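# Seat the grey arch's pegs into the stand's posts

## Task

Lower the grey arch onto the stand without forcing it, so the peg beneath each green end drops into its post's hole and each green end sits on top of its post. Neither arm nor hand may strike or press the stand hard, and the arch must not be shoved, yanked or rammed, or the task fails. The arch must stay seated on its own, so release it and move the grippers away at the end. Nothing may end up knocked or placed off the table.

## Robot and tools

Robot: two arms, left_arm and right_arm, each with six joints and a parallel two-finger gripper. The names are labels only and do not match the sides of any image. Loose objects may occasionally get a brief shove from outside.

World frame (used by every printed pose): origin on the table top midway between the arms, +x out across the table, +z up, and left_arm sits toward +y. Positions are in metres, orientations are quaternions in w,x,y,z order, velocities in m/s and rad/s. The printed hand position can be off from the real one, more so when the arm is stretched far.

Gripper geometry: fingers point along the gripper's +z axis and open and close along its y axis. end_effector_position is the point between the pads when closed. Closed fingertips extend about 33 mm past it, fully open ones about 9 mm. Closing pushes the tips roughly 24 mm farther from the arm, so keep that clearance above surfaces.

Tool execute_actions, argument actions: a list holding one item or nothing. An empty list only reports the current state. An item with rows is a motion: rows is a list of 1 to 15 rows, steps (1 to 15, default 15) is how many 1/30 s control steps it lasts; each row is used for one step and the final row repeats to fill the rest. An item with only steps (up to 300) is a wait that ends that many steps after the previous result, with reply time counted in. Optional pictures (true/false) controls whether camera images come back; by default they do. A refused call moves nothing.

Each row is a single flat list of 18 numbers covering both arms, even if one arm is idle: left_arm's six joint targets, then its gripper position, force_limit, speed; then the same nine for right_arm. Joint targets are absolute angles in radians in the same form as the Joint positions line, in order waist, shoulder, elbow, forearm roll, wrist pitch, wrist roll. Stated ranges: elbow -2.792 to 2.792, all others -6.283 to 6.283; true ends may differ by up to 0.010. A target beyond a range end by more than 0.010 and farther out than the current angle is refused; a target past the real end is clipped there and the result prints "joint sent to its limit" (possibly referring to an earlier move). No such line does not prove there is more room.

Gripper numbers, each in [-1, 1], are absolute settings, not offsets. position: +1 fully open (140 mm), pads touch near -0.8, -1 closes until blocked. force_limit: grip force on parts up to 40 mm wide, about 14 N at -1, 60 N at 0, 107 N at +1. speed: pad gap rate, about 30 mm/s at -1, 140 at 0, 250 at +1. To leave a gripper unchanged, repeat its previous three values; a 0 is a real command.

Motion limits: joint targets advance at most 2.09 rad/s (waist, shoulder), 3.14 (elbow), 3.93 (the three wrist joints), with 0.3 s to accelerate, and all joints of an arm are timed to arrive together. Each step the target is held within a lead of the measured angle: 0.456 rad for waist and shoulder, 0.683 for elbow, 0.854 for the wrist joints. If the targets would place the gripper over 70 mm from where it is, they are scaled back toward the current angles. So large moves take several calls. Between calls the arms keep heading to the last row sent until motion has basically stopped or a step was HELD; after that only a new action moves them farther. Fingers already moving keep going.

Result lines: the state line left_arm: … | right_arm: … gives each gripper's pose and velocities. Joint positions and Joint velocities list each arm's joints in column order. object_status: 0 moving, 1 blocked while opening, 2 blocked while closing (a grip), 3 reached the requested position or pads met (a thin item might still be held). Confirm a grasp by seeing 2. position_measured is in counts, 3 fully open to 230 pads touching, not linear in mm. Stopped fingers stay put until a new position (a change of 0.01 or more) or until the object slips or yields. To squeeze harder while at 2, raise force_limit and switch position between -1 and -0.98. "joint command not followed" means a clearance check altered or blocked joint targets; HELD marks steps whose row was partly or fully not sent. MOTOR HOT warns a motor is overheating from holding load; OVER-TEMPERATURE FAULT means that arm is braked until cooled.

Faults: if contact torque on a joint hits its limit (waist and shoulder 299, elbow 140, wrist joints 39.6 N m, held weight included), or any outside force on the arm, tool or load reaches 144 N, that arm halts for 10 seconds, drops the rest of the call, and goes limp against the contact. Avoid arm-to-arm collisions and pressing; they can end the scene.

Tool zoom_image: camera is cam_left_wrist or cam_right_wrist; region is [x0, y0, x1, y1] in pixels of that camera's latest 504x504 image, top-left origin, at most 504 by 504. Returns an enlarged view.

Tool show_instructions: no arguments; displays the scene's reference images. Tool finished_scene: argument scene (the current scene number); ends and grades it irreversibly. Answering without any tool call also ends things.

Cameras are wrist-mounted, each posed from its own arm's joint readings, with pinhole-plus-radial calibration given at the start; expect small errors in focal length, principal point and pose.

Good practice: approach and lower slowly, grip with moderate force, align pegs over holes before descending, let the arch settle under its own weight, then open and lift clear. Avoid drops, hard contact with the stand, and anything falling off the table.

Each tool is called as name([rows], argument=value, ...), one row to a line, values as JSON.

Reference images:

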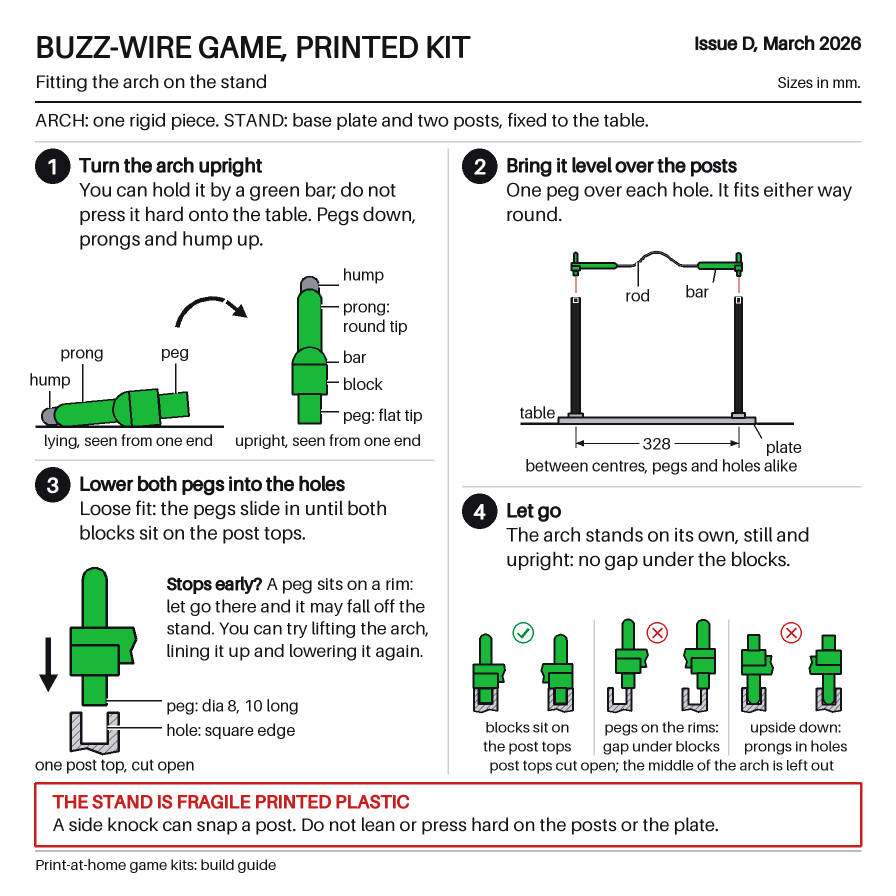

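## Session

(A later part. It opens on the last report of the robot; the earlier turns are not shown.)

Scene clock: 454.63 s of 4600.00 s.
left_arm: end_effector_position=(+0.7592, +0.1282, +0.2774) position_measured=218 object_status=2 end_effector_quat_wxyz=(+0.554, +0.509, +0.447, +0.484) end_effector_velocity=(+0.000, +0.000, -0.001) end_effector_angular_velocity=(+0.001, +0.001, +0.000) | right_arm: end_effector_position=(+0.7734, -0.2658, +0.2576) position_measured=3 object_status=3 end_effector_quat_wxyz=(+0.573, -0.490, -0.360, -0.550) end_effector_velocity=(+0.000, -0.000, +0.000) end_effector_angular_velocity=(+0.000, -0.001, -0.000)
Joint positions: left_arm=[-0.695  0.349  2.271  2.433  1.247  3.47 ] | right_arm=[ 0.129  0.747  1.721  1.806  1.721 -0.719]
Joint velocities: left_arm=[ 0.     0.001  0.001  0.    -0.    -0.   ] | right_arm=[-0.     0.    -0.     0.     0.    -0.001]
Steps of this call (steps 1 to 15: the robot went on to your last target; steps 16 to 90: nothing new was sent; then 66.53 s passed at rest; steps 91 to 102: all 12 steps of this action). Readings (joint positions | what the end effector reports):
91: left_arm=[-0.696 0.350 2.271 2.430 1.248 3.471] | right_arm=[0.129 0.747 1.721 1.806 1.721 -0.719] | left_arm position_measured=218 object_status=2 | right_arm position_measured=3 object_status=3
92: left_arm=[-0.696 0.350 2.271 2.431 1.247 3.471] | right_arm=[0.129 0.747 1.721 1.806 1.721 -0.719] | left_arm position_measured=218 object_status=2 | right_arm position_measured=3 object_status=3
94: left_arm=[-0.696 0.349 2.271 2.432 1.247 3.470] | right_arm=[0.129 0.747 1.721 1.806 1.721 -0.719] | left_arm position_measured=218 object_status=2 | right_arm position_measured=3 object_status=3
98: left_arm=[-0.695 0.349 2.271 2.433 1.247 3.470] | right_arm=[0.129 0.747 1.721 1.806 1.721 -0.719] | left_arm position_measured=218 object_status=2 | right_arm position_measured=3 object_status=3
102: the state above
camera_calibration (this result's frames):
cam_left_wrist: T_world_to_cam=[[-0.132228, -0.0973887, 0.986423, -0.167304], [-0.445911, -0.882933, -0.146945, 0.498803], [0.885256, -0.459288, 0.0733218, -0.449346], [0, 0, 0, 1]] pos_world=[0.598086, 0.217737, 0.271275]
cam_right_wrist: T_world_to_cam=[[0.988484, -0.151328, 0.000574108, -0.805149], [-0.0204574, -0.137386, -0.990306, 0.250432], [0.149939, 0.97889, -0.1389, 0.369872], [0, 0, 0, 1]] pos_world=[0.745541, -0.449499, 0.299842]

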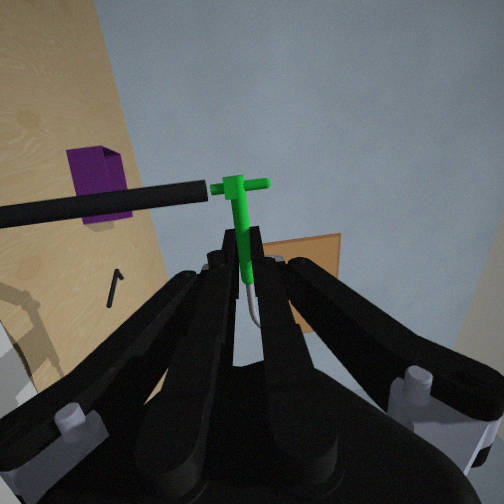

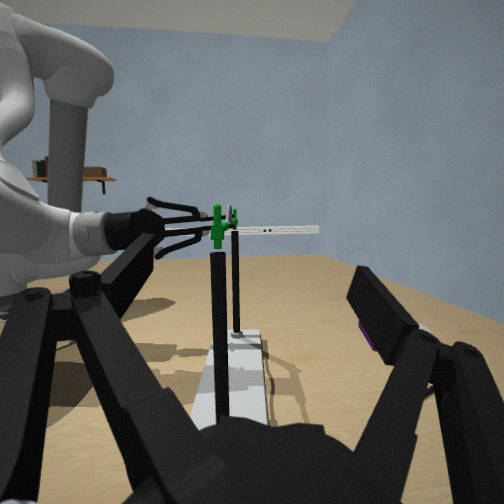

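execute_actions([
  {"rows": [[-0.69538,0.35536,2.27247,2.43431,1.25214,3.46478,-1,0,0,0.1294,0.7468,1.7206,1.8062,1.7211,-0.7191,1,0,0],[-0.69538,0.35536,2.27247,2.43431,1.25214,3.46478,-1,0,0,0.1294,0.7468,1.7206,1.8062,1.7211,-0.7191,1,0,0],[-0.69538,0.35536,2.27247,2.43431,1.25214,3.46478,-1,0,0,0.1294,0.7468,1.7206,1.8062,1.7211,-0.7191,1,0,0],[-0.69538,0.35536,2.27247,2.43431,1.25214,3.46478,-1,0,0,0.1294,0.7468,1.7206,1.8062,1.7211,-0.7191,1,0,0],[-0.69538,0.35536,2.27247,2.43431,1.25214,3.46478,-1,0,0,0.1294,0.7468,1.7206,1.8062,1.7211,-0.7191,1,0,0],[-0.69538,0.35536,2.27247,2.43431,1.25214,3.46478,-1,0,0,0.1294,0.7468,1.7206,1.8062,1.7211,-0.7191,1,0,0],[-0.69546,0.35980,2.27326,2.43533,1.25613,3.46123,-1,0,0,0.1294,0.7468,1.7206,1.8062,1.7211,-0.7191,1,0,0]], "steps": 14},
])

zoom_image(camera="cam_right_wrist", region=[200, 205, 250, 265])

zoom_image(camera="cam_left_wrist", region=[185, 170, 245, 210])

Scene clock: 464.63 s of 4600.00 s.
left_arm: end_effector_position=(+0.7592, +0.1282, +0.2718) position_measured=218 object_status=2 end_effector_quat_wxyz=(+0.554, +0.509, +0.447, +0.484) end_effector_velocity=(-0.000, +0.000, +0.000) end_effector_angular_velocity=(-0.000, +0.000, +0.000) | right_arm: end_effector_position=(+0.7734, -0.2658, +0.2576) position_measured=3 object_status=3 end_effector_quat_wxyz=(+0.573, -0.490, -0.360, -0.550) end_effector_velocity=(+0.000, -0.000, -0.000) end_effector_angular_velocity=(-0.001, -0.000, -0.001)
Joint positions: left_arm=[-0.695  0.36   2.273  2.435  1.256  3.461] | right_arm=[ 0.129  0.747  1.721  1.806  1.721 -0.719]
Joint velocities: left_arm=[ 0. -0.  0. -0. -0. -0.] | right_arm=[-0.     0.    -0.    -0.    -0.001 -0.   ]
Steps of this call (steps 1 to 15: the robot went on to your last target; steps 16 to 90: nothing new was sent; then 6.53 s passed at rest; steps 91 to 104: all 14 steps of this action). Readings (joint positions | what the end effector reports):
91: left_arm=[-0.695 0.349 2.271 2.433 1.247 3.469] | right_arm=[0.129 0.747 1.721 1.806 1.721 -0.719] | left_arm position_measured=218 object_status=2 | right_arm position_measured=3 object_status=3
92: left_arm=[-0.695 0.352 2.272 2.434 1.249 3.467] | right_arm=[0.129 0.747 1.721 1.806 1.721 -0.719] | left_arm position_measured=218 object_status=2 | right_arm position_measured=3 object_status=3
94: left_arm=[-0.695 0.355 2.273 2.434 1.252 3.465] | right_arm=[0.129 0.747 1.721 1.806 1.721 -0.719] | left_arm position_measured=218 object_status=2 | right_arm position_measured=3 object_status=3
98: left_arm=[-0.695 0.358 2.273 2.435 1.255 3.463] | right_arm=[0.129 0.747 1.721 1.806 1.721 -0.719] | left_arm position_measured=218 object_status=2 | right_arm position_measured=3 object_status=3
104: the state above
camera_calibration (this result's frames):
cam_left_wrist: T_world_to_cam=[[-0.132121, -0.097441, 0.986433, -0.161809], [-0.445745, -0.88302, -0.146928, 0.497914], [0.885356, -0.459109, 0.0732312, -0.44904], [0, 0, 0, 1]] pos_world=[0.598125, 0.217742, 0.265655]
cam_right_wrist: T_world_to_cam=[[0.988484, -0.151327, 0.00057435, -0.805149], [-0.0204572, -0.137387, -0.990306, 0.250432], [0.149939, 0.97889, -0.1389, 0.369872], [0, 0, 0, 1]] pos_world=[0.745541, -0.449499, 0.299842]

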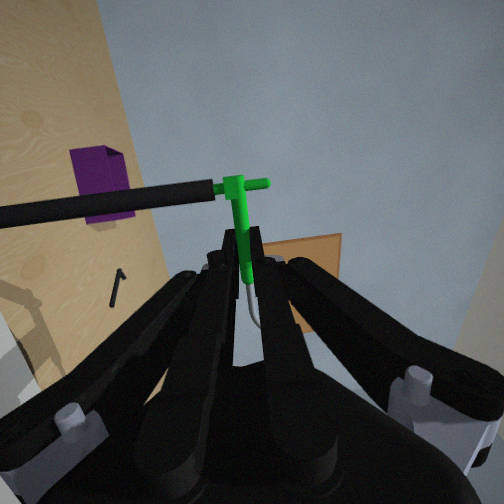

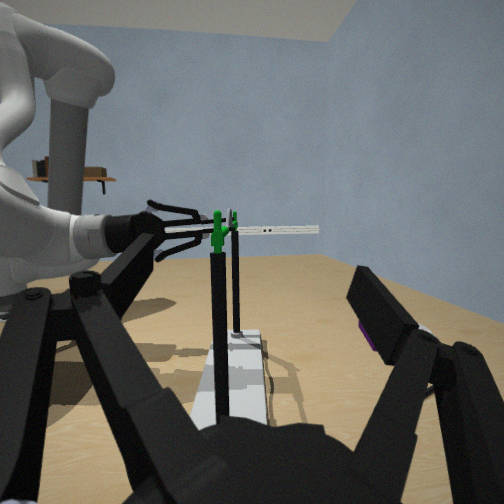

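Region (200, 205, 250, 265) of cam_right_wrist's 504x504 image, scaled by 8.400, with more detail than that image has.

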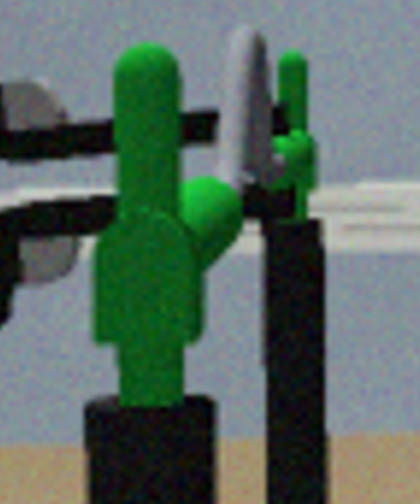

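Region (185, 170, 245, 210) of cam_left_wrist's 504x504 image, scaled by 8.400, with more detail than that image has.

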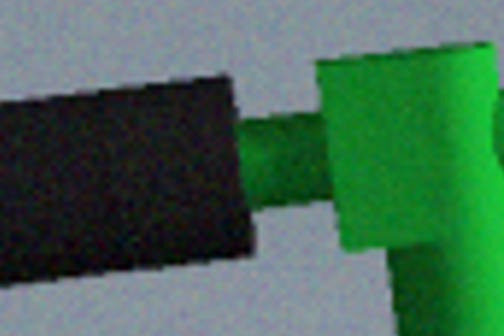

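execute_actions([
  {"rows": [[-0.69553,0.36423,2.27404,2.43635,1.26012,3.45769,-1,0,0,0.1294,0.7468,1.7206,1.8062,1.7211,-0.7191,1,0,0],[-0.69553,0.36423,2.27404,2.43635,1.26012,3.45769,-1,0,0,0.1294,0.7468,1.7206,1.8062,1.7211,-0.7191,1,0,0],[-0.69553,0.36423,2.27404,2.43635,1.26012,3.45769,-1,0,0,0.1294,0.7468,1.7206,1.8062,1.7211,-0.7191,1,0,0],[-0.69553,0.36423,2.27404,2.43635,1.26012,3.45769,-1,0,0,0.1294,0.7468,1.7206,1.8062,1.7211,-0.7191,1,0,0],[-0.69553,0.36423,2.27404,2.43635,1.26012,3.45769,-1,0,0,0.1294,0.7468,1.7206,1.8062,1.7211,-0.7191,1,0,0],[-0.69553,0.36423,2.27404,2.43635,1.26012,3.45769,-1,0,0,0.1294,0.7468,1.7206,1.8062,1.7211,-0.7191,1,0,0],[-0.69561,0.36867,2.27483,2.43737,1.26410,3.45414,-1,0,0,0.1294,0.7468,1.7206,1.8062,1.7211,-0.7191,1,0,0]], "steps": 14},
])

zoom_image(camera="cam_right_wrist", region=[200, 205, 250, 265])

zoom_image(camera="cam_left_wrist", region=[185, 170, 245, 210])

Scene clock: 469.90 s of 4600.00 s.
left_arm: end_effector_position=(+0.7591, +0.1280, +0.2669) position_measured=218 object_status=2 end_effector_quat_wxyz=(+0.554, +0.509, +0.447, +0.484) end_effector_velocity=(-0.000, -0.000, +0.000) end_effector_angular_velocity=(-0.000, +0.000, -0.000) | right_arm: end_effector_position=(+0.7734, -0.2658, +0.2576) position_measured=3 object_status=3 end_effector_quat_wxyz=(+0.573, -0.490, -0.360, -0.550) end_effector_velocity=(-0.000, -0.000, -0.002) end_effector_angular_velocity=(+0.001, +0.003, +0.001)
Joint positions: left_arm=[-0.696  0.369  2.275  2.437  1.264  3.454] | right_arm=[ 0.129  0.747  1.721  1.806  1.721 -0.719]
Joint velocities: left_arm=[ 0. -0. -0.  0. -0. -0.] | right_arm=[ 0.     0.002  0.001  0.     0.001 -0.   ]
Steps of this call (steps 1 to 15: the robot went on to your last target; steps 16 to 90: nothing new was sent; then 1.80 s passed at rest; steps 91 to 104: all 14 steps of this action). Readings (joint positions | what the end effector reports):
91: left_arm=[-0.695 0.360 2.273 2.435 1.256 3.461] | right_arm=[0.129 0.747 1.721 1.806 1.721 -0.719] | left_arm position_measured=218 object_status=2 | right_arm position_measured=3 object_status=3
92: left_arm=[-0.695 0.362 2.273 2.436 1.259 3.459] | right_arm=[0.129 0.747 1.721 1.806 1.721 -0.719] | left_arm position_measured=218 object_status=2 | right_arm position_measured=3 object_status=3
94: left_arm=[-0.696 0.364 2.274 2.436 1.260 3.458] | right_arm=[0.129 0.747 1.721 1.806 1.721 -0.719] | left_arm position_measured=218 object_status=2 | right_arm position_measured=3 object_status=3
98: left_arm=[-0.696 0.367 2.274 2.437 1.263 3.456] | right_arm=[0.129 0.747 1.721 1.806 1.721 -0.719] | left_arm position_measured=218 object_status=2 | right_arm position_measured=3 object_status=3
104: the state above
camera_calibration (this result's frames):
cam_left_wrist: T_world_to_cam=[[-0.132056, -0.0974376, 0.986442, -0.157131], [-0.445938, -0.882925, -0.146911, 0.497114], [0.885269, -0.459292, 0.0731447, -0.44856], [0, 0, 0, 1]] pos_world=[0.598028, 0.217585, 0.260842]
cam_right_wrist: T_world_to_cam=[[0.988484, -0.151328, 0.000573981, -0.805149], [-0.0204575, -0.137386, -0.990306, 0.250432], [0.149939, 0.97889, -0.1389, 0.369872], [0, 0, 0, 1]] pos_world=[0.745541, -0.449499, 0.299842]

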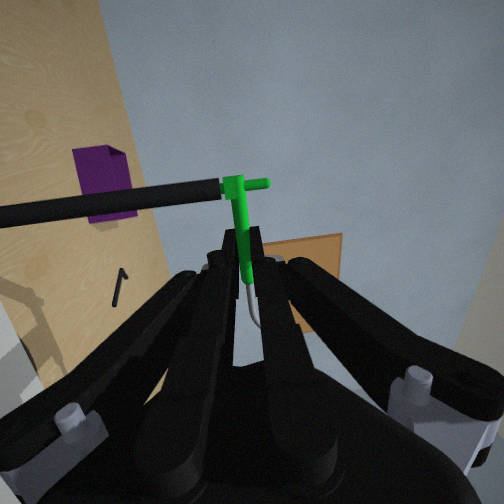

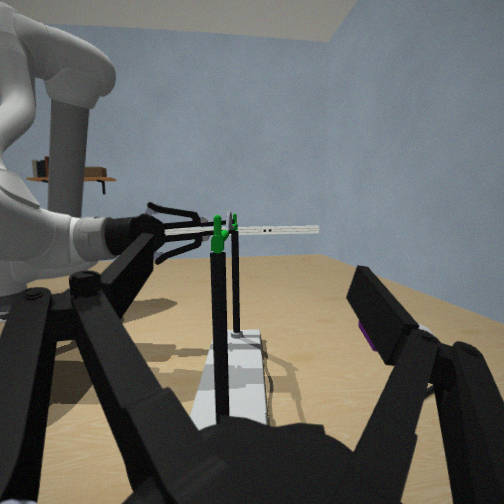

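Region (200, 205, 250, 265) of cam_right_wrist's 504x504 image, scaled by 8.400, with more detail than that image has.

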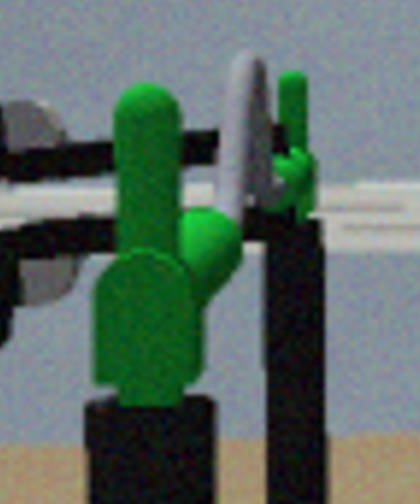

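Region (185, 170, 245, 210) of cam_left_wrist's 504x504 image, scaled by 8.400, with more detail than that image has.

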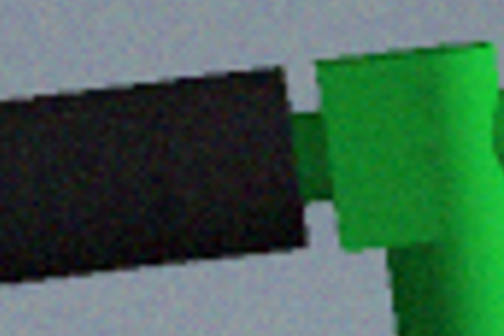

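execute_actions([
  {"rows": [[-0.69561,0.36867,2.27483,2.43737,1.26410,3.45214,-1,0,0,0.1294,0.7468,1.7206,1.8062,1.7211,-0.7191,1,0,0],[-0.69561,0.36867,2.27483,2.43737,1.26410,3.45214,-1,0,0,0.1294,0.7468,1.7206,1.8062,1.7211,-0.7191,1,0,0],[-0.69561,0.36867,2.27483,2.43737,1.26410,3.45214,-1,0,0,0.1294,0.7468,1.7206,1.8062,1.7211,-0.7191,1,0,0],[-0.69561,0.36867,2.27483,2.43737,1.26410,3.45214,-1,0,0,0.1294,0.7468,1.7206,1.8062,1.7211,-0.7191,1,0,0],[-0.69564,0.37089,2.27522,2.43788,1.26610,3.45036,-1,0,0,0.1294,0.7468,1.7206,1.8062,1.7211,-0.7191,1,0,0],[-0.69564,0.37089,2.27522,2.43788,1.26610,3.45036,-1,0,0,0.1294,0.7468,1.7206,1.8062,1.7211,-0.7191,1,0,0],[-0.69564,0.37089,2.27522,2.43788,1.26610,3.45036,-1,0,0,0.1294,0.7468,1.7206,1.8062,1.7211,-0.7191,1,0,0],[-0.69564,0.37089,2.27522,2.43788,1.26610,3.45036,-1,0,0,0.1294,0.7468,1.7206,1.8062,1.7211,-0.7191,1,0,0],[-0.69564,0.37089,2.27522,2.43788,1.26610,3.45036,-1,0,0,0.1294,0.7468,1.7206,1.8062,1.7211,-0.7191,1,0,0],[-0.69568,0.37310,2.27561,2.43839,1.26809,3.44859,-1,0,0,0.1294,0.7468,1.7206,1.8062,1.7211,-0.7191,1,0,0]], "steps": 15},
])

zoom_image(camera="cam_right_wrist", region=[200, 205, 250, 265])

zoom_image(camera="cam_left_wrist", region=[185, 170, 245, 210])

Scene clock: 482.17 s of 4600.00 s.
left_arm: end_effector_position=(+0.7592, +0.1280, +0.2647) position_measured=218 object_status=2 end_effector_quat_wxyz=(+0.555, +0.509, +0.447, +0.483) end_effector_velocity=(-0.001, +0.000, -0.001) end_effector_angular_velocity=(+0.001, +0.001, -0.001) | right_arm: end_effector_position=(+0.7734, -0.2658, +0.2576) position_measured=3 object_status=3 end_effector_quat_wxyz=(+0.573, -0.490, -0.360, -0.550) end_effector_velocity=(+0.000, -0.000, +0.000) end_effector_angular_velocity=(+0.000, -0.001, -0.000)
Joint positions: left_arm=[-0.696  0.373  2.275  2.438  1.268  3.449] | right_arm=[ 0.129  0.747  1.721  1.806  1.721 -0.719]
Joint velocities: left_arm=[-0.     0.001  0.001  0.001 -0.    -0.   ] | right_arm=[-0.     0.    -0.001  0.     0.    -0.   ]
Steps of this call (steps 1 to 15: the robot went on to your last target; steps 16 to 90: nothing new was sent; then 8.77 s passed at rest; steps 91 to 105: all 15 steps of this action). Readings (joint positions | what the end effector reports):
91: left_arm=[-0.696 0.369 2.275 2.437 1.264 3.454] | right_arm=[0.129 0.747 1.721 1.806 1.721 -0.719] | left_arm position_measured=218 object_status=2 | right_arm position_measured=3 object_status=3
92: left_arm=[-0.696 0.369 2.275 2.437 1.264 3.453] | right_arm=[0.129 0.747 1.721 1.806 1.721 -0.719] | left_arm position_measured=218 object_status=2 | right_arm position_measured=3 object_status=3
94: left_arm=[-0.696 0.369 2.275 2.437 1.264 3.452] | right_arm=[0.129 0.747 1.721 1.806 1.721 -0.719] | left_arm position_measured=218 object_status=2 | right_arm position_measured=3 object_status=3
98: left_arm=[-0.696 0.370 2.275 2.438 1.266 3.450] | right_arm=[0.129 0.747 1.721 1.806 1.721 -0.719] | left_arm position_measured=218 object_status=2 | right_arm position_measured=3 object_status=3
105: the state above
camera_calibration (this result's frames):
cam_left_wrist: T_world_to_cam=[[-0.132032, -0.0952103, 0.986662, -0.155326], [-0.446083, -0.883181, -0.144918, 0.49636], [0.885199, -0.459267, 0.0741369, -0.448711], [0, 0, 0, 1]] pos_world=[0.598109, 0.217509, 0.258452]
cam_right_wrist: T_world_to_cam=[[0.988484, -0.151327, 0.000573976, -0.805149], [-0.0204575, -0.137386, -0.990306, 0.250432], [0.149939, 0.97889, -0.1389, 0.369872], [0, 0, 0, 1]] pos_world=[0.745541, -0.449499, 0.299842]

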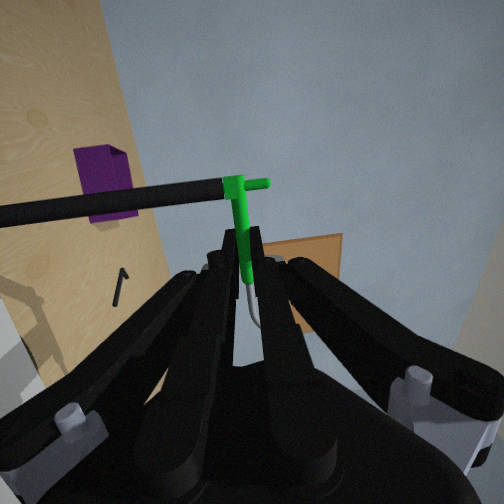

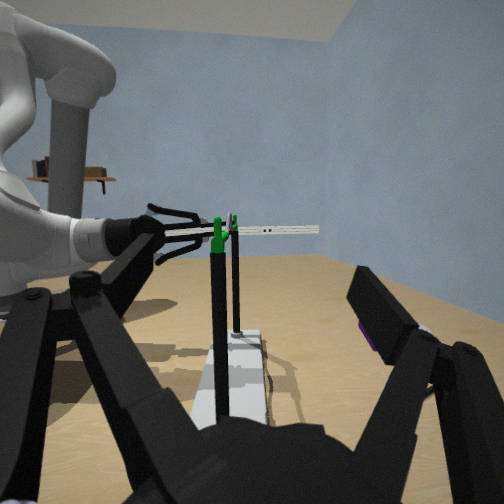

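Region (200, 205, 250, 265) of cam_right_wrist's 504x504 image, scaled by 8.400, with more detail than that image has.

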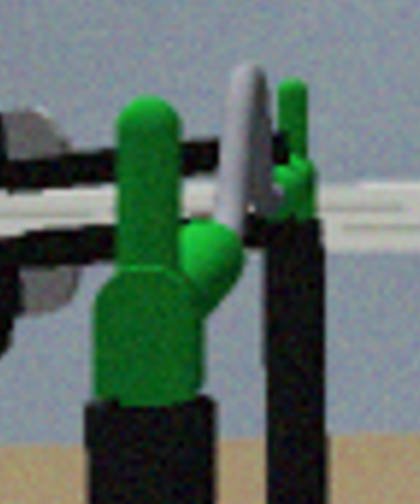

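Region (185, 170, 245, 210) of cam_left_wrist's 504x504 image, scaled by 8.400, with more detail than that image has.

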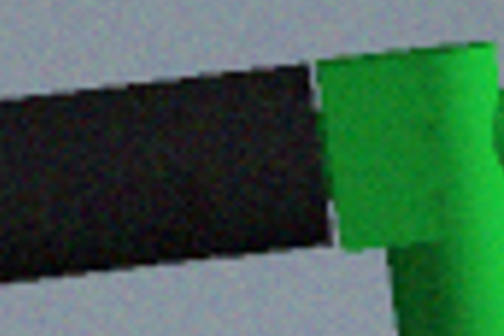

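execute_actions([
  {"rows": [[-0.69568,0.37310,2.27561,2.43839,1.26809,3.44859,0.0,0,-0.6,0.1294,0.7468,1.7206,1.8062,1.7211,-0.7191,1,0,0]], "steps": 15},
], pictures=false)

execute_actions([
  {"steps": 10},
])

zoom_image(camera="cam_right_wrist", region=[200, 205, 250, 265])

zoom_image(camera="cam_left_wrist", region=[170, 150, 290, 230])

Scene clock: 487.57 s of 4600.00 s.
left_arm: end_effector_position=(+0.7591, +0.1280, +0.2646) position_measured=164 object_status=0 end_effector_quat_wxyz=(+0.555, +0.509, +0.447, +0.483) end_effector_velocity=(-0.000, +0.000, +0.000) end_effector_angular_velocity=(-0.001, -0.000, -0.000) | right_arm: end_effector_position=(+0.7734, -0.2658, +0.2576) position_measured=3 object_status=3 end_effector_quat_wxyz=(+0.573, -0.490, -0.360, -0.550) end_effector_velocity=(+0.000, -0.000, +0.000) end_effector_angular_velocity=(-0.001, -0.001, -0.001)
Joint positions: left_arm=[-0.696  0.373  2.276  2.438  1.268  3.449] | right_arm=[ 0.129  0.747  1.721  1.806  1.721 -0.719]
Joint velocities: left_arm=[ 0. -0.  0.  0. -0. -0.] | right_arm=[-0.    -0.     0.    -0.    -0.001 -0.   ]
Steps of this call (steps 1 to 15: the robot went on to your last target; steps 16 to 90: nothing new was sent; then 1.90 s passed at rest; steps 91 to 105: all 15 steps of this action). Readings (joint positions | what the end effector reports):
91: left_arm=[-0.696 0.373 2.276 2.438 1.268 3.449] | right_arm=[0.129 0.747 1.721 1.806 1.721 -0.719] | left_arm position_measured=218 object_status=0 | right_arm position_measured=3 object_status=3
92: left_arm=[-0.696 0.373 2.276 2.438 1.268 3.449] | right_arm=[0.129 0.747 1.721 1.806 1.721 -0.719] | left_arm position_measured=218 object_status=0 | right_arm position_measured=3 object_status=3
94: left_arm=[-0.696 0.373 2.276 2.438 1.268 3.449] | right_arm=[0.129 0.747 1.721 1.806 1.721 -0.719] | left_arm position_measured=208 object_status=0 | right_arm position_measured=3 object_status=3
98: left_arm=[-0.696 0.373 2.276 2.438 1.268 3.449] | right_arm=[0.129 0.747 1.721 1.806 1.721 -0.719] | left_arm position_measured=192 object_status=0 | right_arm position_measured=3 object_status=3
105: the state above

Scene clock: 487.90 s of 4600.00 s.
left_arm: end_effector_position=(+0.7591, +0.1280, +0.2646) position_measured=129 object_status=0 end_effector_quat_wxyz=(+0.555, +0.509, +0.447, +0.483) end_effector_velocity=(+0.000, +0.000, +0.000) end_effector_angular_velocity=(+0.000, -0.001, +0.001) | right_arm: end_effector_position=(+0.7734, -0.2658, +0.2576) position_measured=3 object_status=3 end_effector_quat_wxyz=(+0.573, -0.490, -0.360, -0.550) end_effector_velocity=(+0.000, +0.000, -0.001) end_effector_angular_velocity=(+0.000, +0.001, +0.001)
Joint positions: left_arm=[-0.696  0.373  2.276  2.438  1.268  3.449] | right_arm=[ 0.129  0.747  1.721  1.806  1.721 -0.719]
Joint velocities: left_arm=[ 0.     0.    -0.    -0.     0.001  0.   ] | right_arm=[ 0.     0.002 -0.     0.     0.    -0.   ]
Steps of this call (steps 1 to 10: the robot went on to your last target). Readings (joint positions | what the end effector reports):
1: left_arm=[-0.696 0.373 2.276 2.438 1.268 3.449] | right_arm=[0.129 0.747 1.721 1.806 1.721 -0.719] | left_arm position_measured=160 object_status=0 | right_arm position_measured=3 object_status=3
2: left_arm=[-0.696 0.373 2.276 2.438 1.268 3.449] | right_arm=[0.129 0.747 1.721 1.806 1.721 -0.719] | left_arm position_measured=156 object_status=0 | right_arm position_measured=3 object_status=3
4: left_arm=[-0.696 0.373 2.276 2.438 1.268 3.449] | right_arm=[0.129 0.747 1.721 1.806 1.721 -0.719] | left_arm position_measured=148 object_status=0 | right_arm position_measured=3 object_status=3
8: left_arm=[-0.696 0.373 2.276 2.438 1.268 3.449] | right_arm=[0.129 0.747 1.721 1.806 1.721 -0.719] | left_arm position_measured=132 object_status=0 | right_arm position_measured=3 object_status=3
10: the state above
camera_calibration (this result's frames):
cam_left_wrist: T_world_to_cam=[[-0.131893, -0.0953612, 0.986666, -0.155301], [-0.446173, -0.883123, -0.144996, 0.496394], [0.885175, -0.459348, 0.0739303, -0.448537], [0, 0, 0, 1]] pos_world=[0.598028, 0.217533, 0.258366]
cam_right_wrist: T_world_to_cam=[[0.988484, -0.151328, 0.000573957, -0.805149], [-0.0204575, -0.137386, -0.990306, 0.250432], [0.149939, 0.97889, -0.1389, 0.369872], [0, 0, 0, 1]] pos_world=[0.745541, -0.449499, 0.299842]

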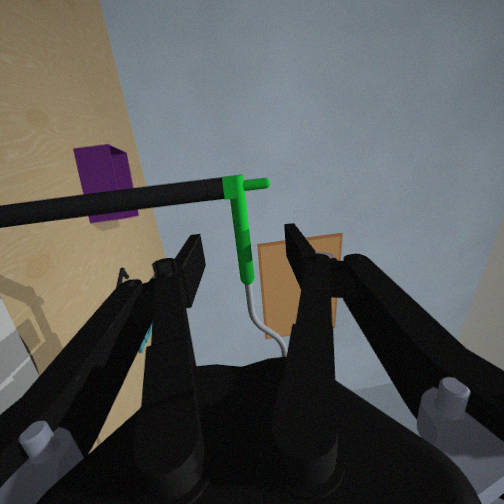

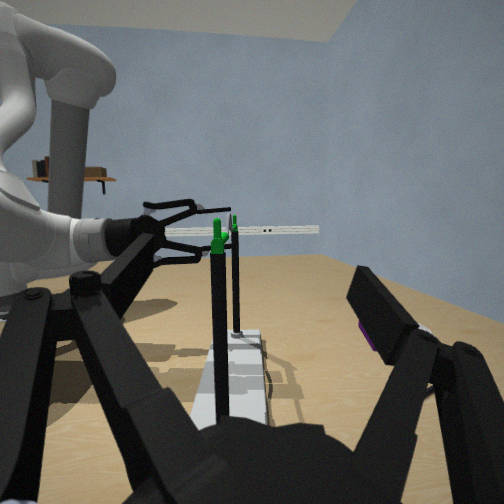

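Region (200, 205, 250, 265) of cam_right_wrist's 504x504 image, scaled by 8.400, with more detail than that image has.

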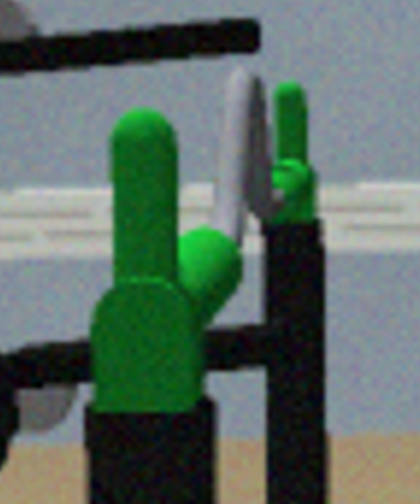

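Region (170, 150, 290, 230) of cam_left_wrist's 504x504 image, scaled by 4.200, with more detail than that image has.

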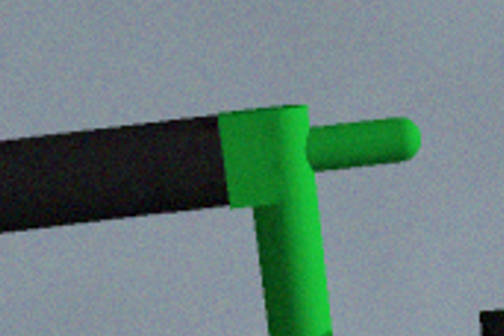

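execute_actions([
  {"rows": [[-0.7538,0.3410,2.3342,2.3865,1.3052,3.4520,0.0,0,-0.6,0.1294,0.7468,1.7206,1.8062,1.7211,-0.7191,1,0,0],[-0.7538,0.3410,2.3342,2.3865,1.3052,3.4520,0.0,0,-0.6,0.1294,0.7468,1.7206,1.8062,1.7211,-0.7191,1,0,0],[-0.7538,0.3410,2.3342,2.3865,1.3052,3.4520,0.0,0,-0.6,0.1294,0.7468,1.7206,1.8062,1.7211,-0.7191,1,0,0],[-0.7538,0.3410,2.3342,2.3865,1.3052,3.4520,0.0,0,-0.6,0.1294,0.7468,1.7206,1.8062,1.7211,-0.7191,1,0,0],[-0.7538,0.3410,2.3342,2.3865,1.3052,3.4520,0.0,0,-0.6,0.1294,0.7468,1.7206,1.8062,1.7211,-0.7191,1,0,0],[-0.7538,0.3410,2.3342,2.3865,1.3052,3.4520,0.0,0,-0.6,0.1294,0.7468,1.7206,1.8062,1.7211,-0.7191,1,0,0],[-0.8119,0.3089,2.3927,2.3345,1.3422,3.4554,0.0,0,-0.6,-0.25,0.7468,1.7206,1.8062,1.7211,-0.7191,1,0,0]], "steps": 15},
], pictures=false)

execute_actions([
  {"steps": 20},
])

Scene clock: 501.17 s of 4600.00 s.
left_arm: end_effector_position=(+0.6797, +0.1383, +0.2646) position_measured=129 object_status=3 end_effector_quat_wxyz=(+0.554, +0.510, +0.446, +0.484) end_effector_velocity=(-0.000, +0.000, +0.000) end_effector_angular_velocity=(+0.000, -0.001, +0.000) | right_arm: end_effector_position=(+0.8120, -0.3899, +0.2576) position_measured=3 object_status=3 end_effector_quat_wxyz=(+0.530, -0.515, -0.323, -0.591) end_effector_velocity=(+0.130, -0.561, +0.001) end_effector_angular_velocity=(-0.000, -0.002, -0.659)
Joint positions: left_arm=[-0.812  0.309  2.393  2.335  1.342  3.455] | right_arm=[-0.019  0.747  1.721  1.806  1.721 -0.719]
Joint velocities: left_arm=[ 0.    -0.     0.    -0.     0.001  0.001] | right_arm=[-0.658 -0.001 -0.001  0.    -0.    -0.   ]
Steps of this call (steps 1 to 15: the robot went on to your last target; steps 16 to 90: nothing new was sent; then 9.77 s passed at rest; steps 91 to 105: all 15 steps of this action). Readings (joint positions | what the end effector reports):
91: left_arm=[-0.696 0.373 2.276 2.438 1.268 3.449] | right_arm=[0.129 0.747 1.721 1.806 1.721 -0.719] | left_arm position_measured=129 object_status=3 | right_arm position_measured=3 object_status=3
92: left_arm=[-0.700 0.371 2.280 2.434 1.271 3.449] | right_arm=[0.129 0.747 1.721 1.806 1.721 -0.719] | left_arm position_measured=129 object_status=3 | right_arm position_measured=3 object_status=3
94: left_arm=[-0.730 0.354 2.310 2.408 1.290 3.450] | right_arm=[0.129 0.747 1.721 1.806 1.721 -0.719] | left_arm position_measured=129 object_status=3 | right_arm position_measured=3 object_status=3
98: left_arm=[-0.759 0.338 2.339 2.382 1.308 3.452] | right_arm=[0.125 0.747 1.721 1.806 1.721 -0.719] | left_arm position_measured=129 object_status=3 | right_arm position_measured=3 object_status=3
105: the state above

Scene clock: 501.83 s of 4600.00 s.
left_arm: end_effector_position=(+0.6797, +0.1383, +0.2646) position_measured=129 object_status=3 end_effector_quat_wxyz=(+0.554, +0.510, +0.446, +0.484) end_effector_velocity=(-0.000, +0.000, -0.000) end_effector_angular_velocity=(+0.000, +0.000, +0.000) | right_arm: end_effector_position=(+0.8344, -0.5897, +0.2576) position_measured=3 object_status=3 end_effector_quat_wxyz=(+0.459, -0.549, -0.261, -0.648) end_effector_velocity=(+0.000, +0.000, -0.002) end_effector_angular_velocity=(+0.001, +0.002, +0.000)
Joint positions: left_arm=[-0.812  0.309  2.393  2.334  1.342  3.455] | right_arm=[-0.25   0.747  1.721  1.806  1.721 -0.719]
Joint velocities: left_arm=[-0.  0.  0. -0. -0.  0.] | right_arm=[ 0.     0.002 -0.    -0.    -0.     0.001]
Steps of this call (steps 1 to 20: the robot went on to your last target). Readings (joint positions | what the end effector reports):
1: left_arm=[-0.812 0.309 2.393 2.335 1.342 3.455] | right_arm=[-0.042 0.747 1.721 1.806 1.721 -0.719] | left_arm position_measured=129 object_status=3 | right_arm position_measured=3 object_status=3
2: left_arm=[-0.812 0.309 2.393 2.335 1.342 3.455] | right_arm=[-0.064 0.747 1.721 1.806 1.721 -0.719] | left_arm position_measured=129 object_status=3 | right_arm position_measured=3 object_status=3
4: left_arm=[-0.812 0.309 2.393 2.335 1.342 3.455] | right_arm=[-0.108 0.747 1.721 1.806 1.721 -0.719] | left_arm position_measured=129 object_status=3 | right_arm position_measured=3 object_status=3
8: left_arm=[-0.812 0.309 2.393 2.335 1.342 3.455] | right_arm=[-0.197 0.747 1.721 1.806 1.721 -0.719] | left_arm position_measured=129 object_status=3 | right_arm position_measured=3 object_status=3
20: the state above
camera_calibration (this result's frames):
cam_left_wrist: T_world_to_cam=[[-0.132509, -0.100337, 0.98609, -0.163507], [-0.446117, -0.882361, -0.149731, 0.471232], [0.885111, -0.459753, 0.0721586, -0.3729], [0, 0, 0, 1]] pos_world=[0.518617, 0.227949, 0.258698]
cam_right_wrist: T_world_to_cam=[[0.862111, -0.50672, 0.000541378, -1.01857], [-0.0698793, -0.119948, -0.990318, 0.258715], [0.501879, 0.853726, -0.138817, 0.310289], [0, 0, 0, 1]] pos_world=[0.740475, -0.750001, 0.299835]

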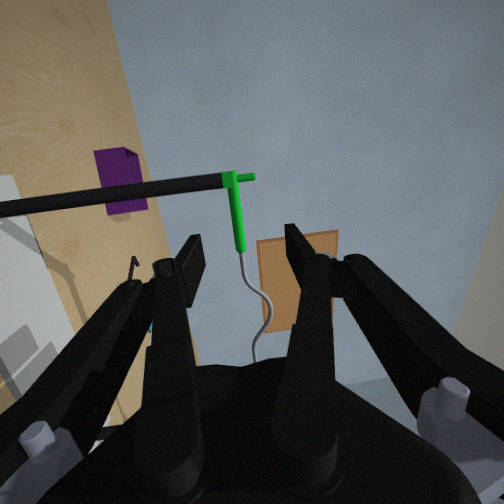

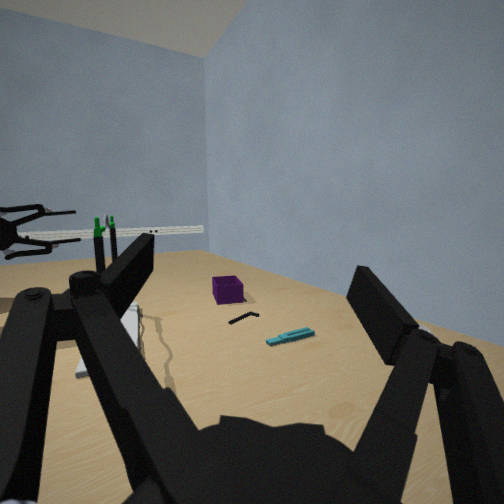

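execute_actions([
  {"rows": [[-0.9718,-0.0032,2.3034,2.0385,1.1037,3.8698,0.0,0,-0.6,-0.25,0.7468,1.7206,1.8062,1.7211,-0.7191,1,0,0]], "steps": 15},
], pictures=false)

execute_actions([
  {"steps": 15},
])

zoom_image(camera="cam_right_wrist", region=[60, 190, 160, 270])

Scene clock: 506.50 s of 4600.00 s.
left_arm: end_effector_position=(+0.6201, +0.1000, +0.3999) position_measured=129 object_status=3 end_effector_quat_wxyz=(+0.537, +0.537, +0.460, +0.460) end_effector_velocity=(-0.005, -0.003, -0.004) end_effector_angular_velocity=(+0.012, +0.020, -0.008) | right_arm: end_effector_position=(+0.8344, -0.5897, +0.2576) position_measured=3 object_status=3 end_effector_quat_wxyz=(+0.459, -0.549, -0.261, -0.648) end_effector_velocity=(+0.000, -0.000, -0.002) end_effector_angular_velocity=(+0.001, +0.003, -0.001)
Joint positions: left_arm=[-0.972 -0.003  2.303  2.039  1.104  3.869] | right_arm=[-0.25   0.747  1.721  1.806  1.721 -0.719]
Joint velocities: left_arm=[-0.011 -0.008  0.    -0.022 -0.018  0.025] | right_arm=[-0.     0.002  0.002  0.001 -0.001 -0.   ]
Steps of this call (steps 1 to 15: the robot went on to your last target; steps 16 to 90: nothing new was sent; then 1.17 s passed at rest; steps 91 to 105: all 15 steps of this action). Readings (joint positions | what the end effector reports):
91: left_arm=[-0.812 0.309 2.393 2.334 1.342 3.456] | right_arm=[-0.250 0.747 1.721 1.806 1.721 -0.719] | left_arm position_measured=129 object_status=3 | right_arm position_measured=3 object_status=3
92: left_arm=[-0.814 0.304 2.392 2.330 1.339 3.462] | right_arm=[-0.250 0.747 1.721 1.806 1.721 -0.719] | left_arm position_measured=129 object_status=3 | right_arm position_measured=3 object_status=3
94: left_arm=[-0.830 0.273 2.383 2.300 1.314 3.504] | right_arm=[-0.250 0.747 1.721 1.806 1.721 -0.719] | left_arm position_measured=129 object_status=3 | right_arm position_measured=3 object_status=3
98: left_arm=[-0.896 0.145 2.346 2.179 1.217 3.673] | right_arm=[-0.250 0.747 1.721 1.806 1.721 -0.719] | left_arm position_measured=129 object_status=3 | right_arm position_measured=3 object_status=3
105: the state above

Scene clock: 507.00 s of 4600.00 s.
left_arm: end_effector_position=(+0.6200, +0.1000, +0.4000) position_measured=129 object_status=3 end_effector_quat_wxyz=(+0.537, +0.537, +0.460, +0.460) end_effector_velocity=(+0.000, +0.000, -0.000) end_effector_angular_velocity=(+0.000, +0.001, +0.001) | right_arm: end_effector_position=(+0.8344, -0.5897, +0.2576) position_measured=3 object_status=3 end_effector_quat_wxyz=(+0.459, -0.549, -0.261, -0.648) end_effector_velocity=(+0.001, -0.000, -0.001) end_effector_angular_velocity=(-0.001, +0.001, -0.000)
Joint positions: left_arm=[-0.972 -0.003  2.303  2.039  1.104  3.87 ] | right_arm=[-0.25   0.747  1.721  1.806  1.721 -0.719]
Joint velocities: left_arm=[-0.     0.     0.    -0.001  0.    -0.   ] | right_arm=[-0.     0.002 -0.001 -0.001 -0.001  0.   ]
Steps of this call (steps 1 to 15: the robot went on to your last target). Readings (joint positions | what the end effector reports):
1: left_arm=[-0.972 -0.003 2.303 2.039 1.104 3.869] | right_arm=[-0.250 0.747 1.721 1.806 1.721 -0.719] | left_arm position_measured=129 object_status=3 | right_arm position_measured=3 object_status=3
2: left_arm=[-0.972 -0.003 2.303 2.039 1.104 3.870] | right_arm=[-0.250 0.747 1.721 1.806 1.721 -0.719] | left_arm position_measured=129 object_status=3 | right_arm position_measured=3 object_status=3
4: left_arm=[-0.972 -0.003 2.303 2.039 1.104 3.870] | right_arm=[-0.250 0.747 1.721 1.806 1.721 -0.719] | left_arm position_measured=129 object_status=3 | right_arm position_measured=3 object_status=3
8: left_arm=[-0.972 -0.003 2.303 2.039 1.104 3.870] | right_arm=[-0.250 0.747 1.721 1.806 1.721 -0.719] | left_arm position_measured=129 object_status=3 | right_arm position_measured=3 object_status=3
15: the state above
All arms were judged still, so your last target was given up. Only a new action makes them travel on or press farther. Fingers that are still opening or closing keep moving.
camera_calibration (this result's frames):
cam_left_wrist: T_world_to_cam=[[-0.0545032, -0.110017, 0.992434, -0.358679], [-0.475775, -0.870969, -0.122681, 0.437428], [0.877877, -0.478862, -0.00487293, -0.310252], [0, 0, 0, 1]] pos_world=[0.460931, 0.192958, 0.408118]
cam_right_wrist: T_world_to_cam=[[0.862144, -0.506664, 0.000574078, -1.01856], [-0.0698855, -0.12004, -0.990306, 0.25865], [0.501821, 0.853746, -0.1389, 0.310396], [0, 0, 0, 1]] pos_world=[0.740456, -0.750017, 0.299842]

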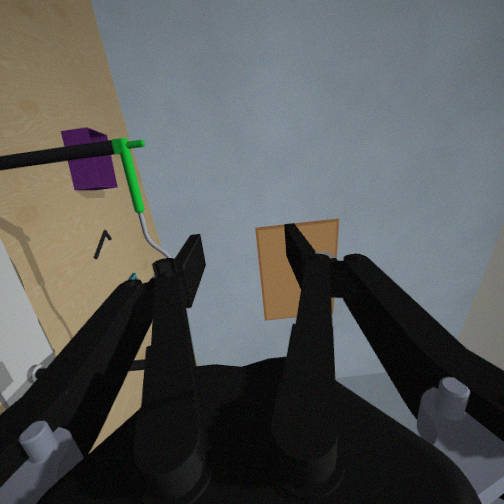

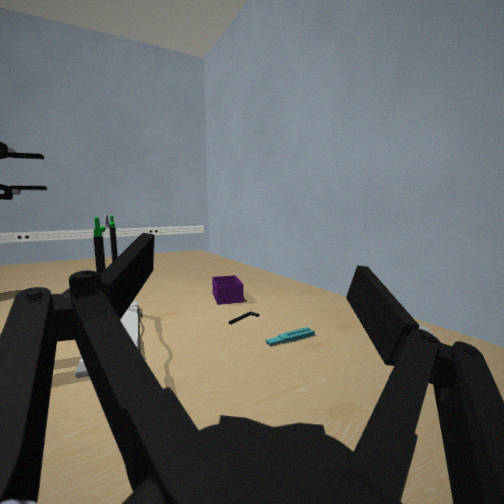

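Region (60, 190, 160, 270) of cam_right_wrist's 504x504 image, scaled by 5.040, with more detail than that image has; it fills the top 403 rows of this view, and the rest is white.

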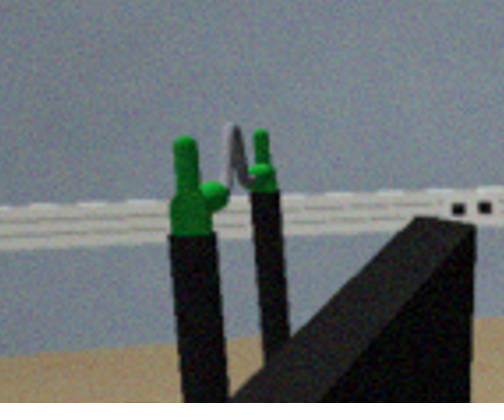

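The arch is seated on both posts and both arms are clear, so I'm ending scene 1.

finished_scene(scene=1)

The scene is finished: the task was done.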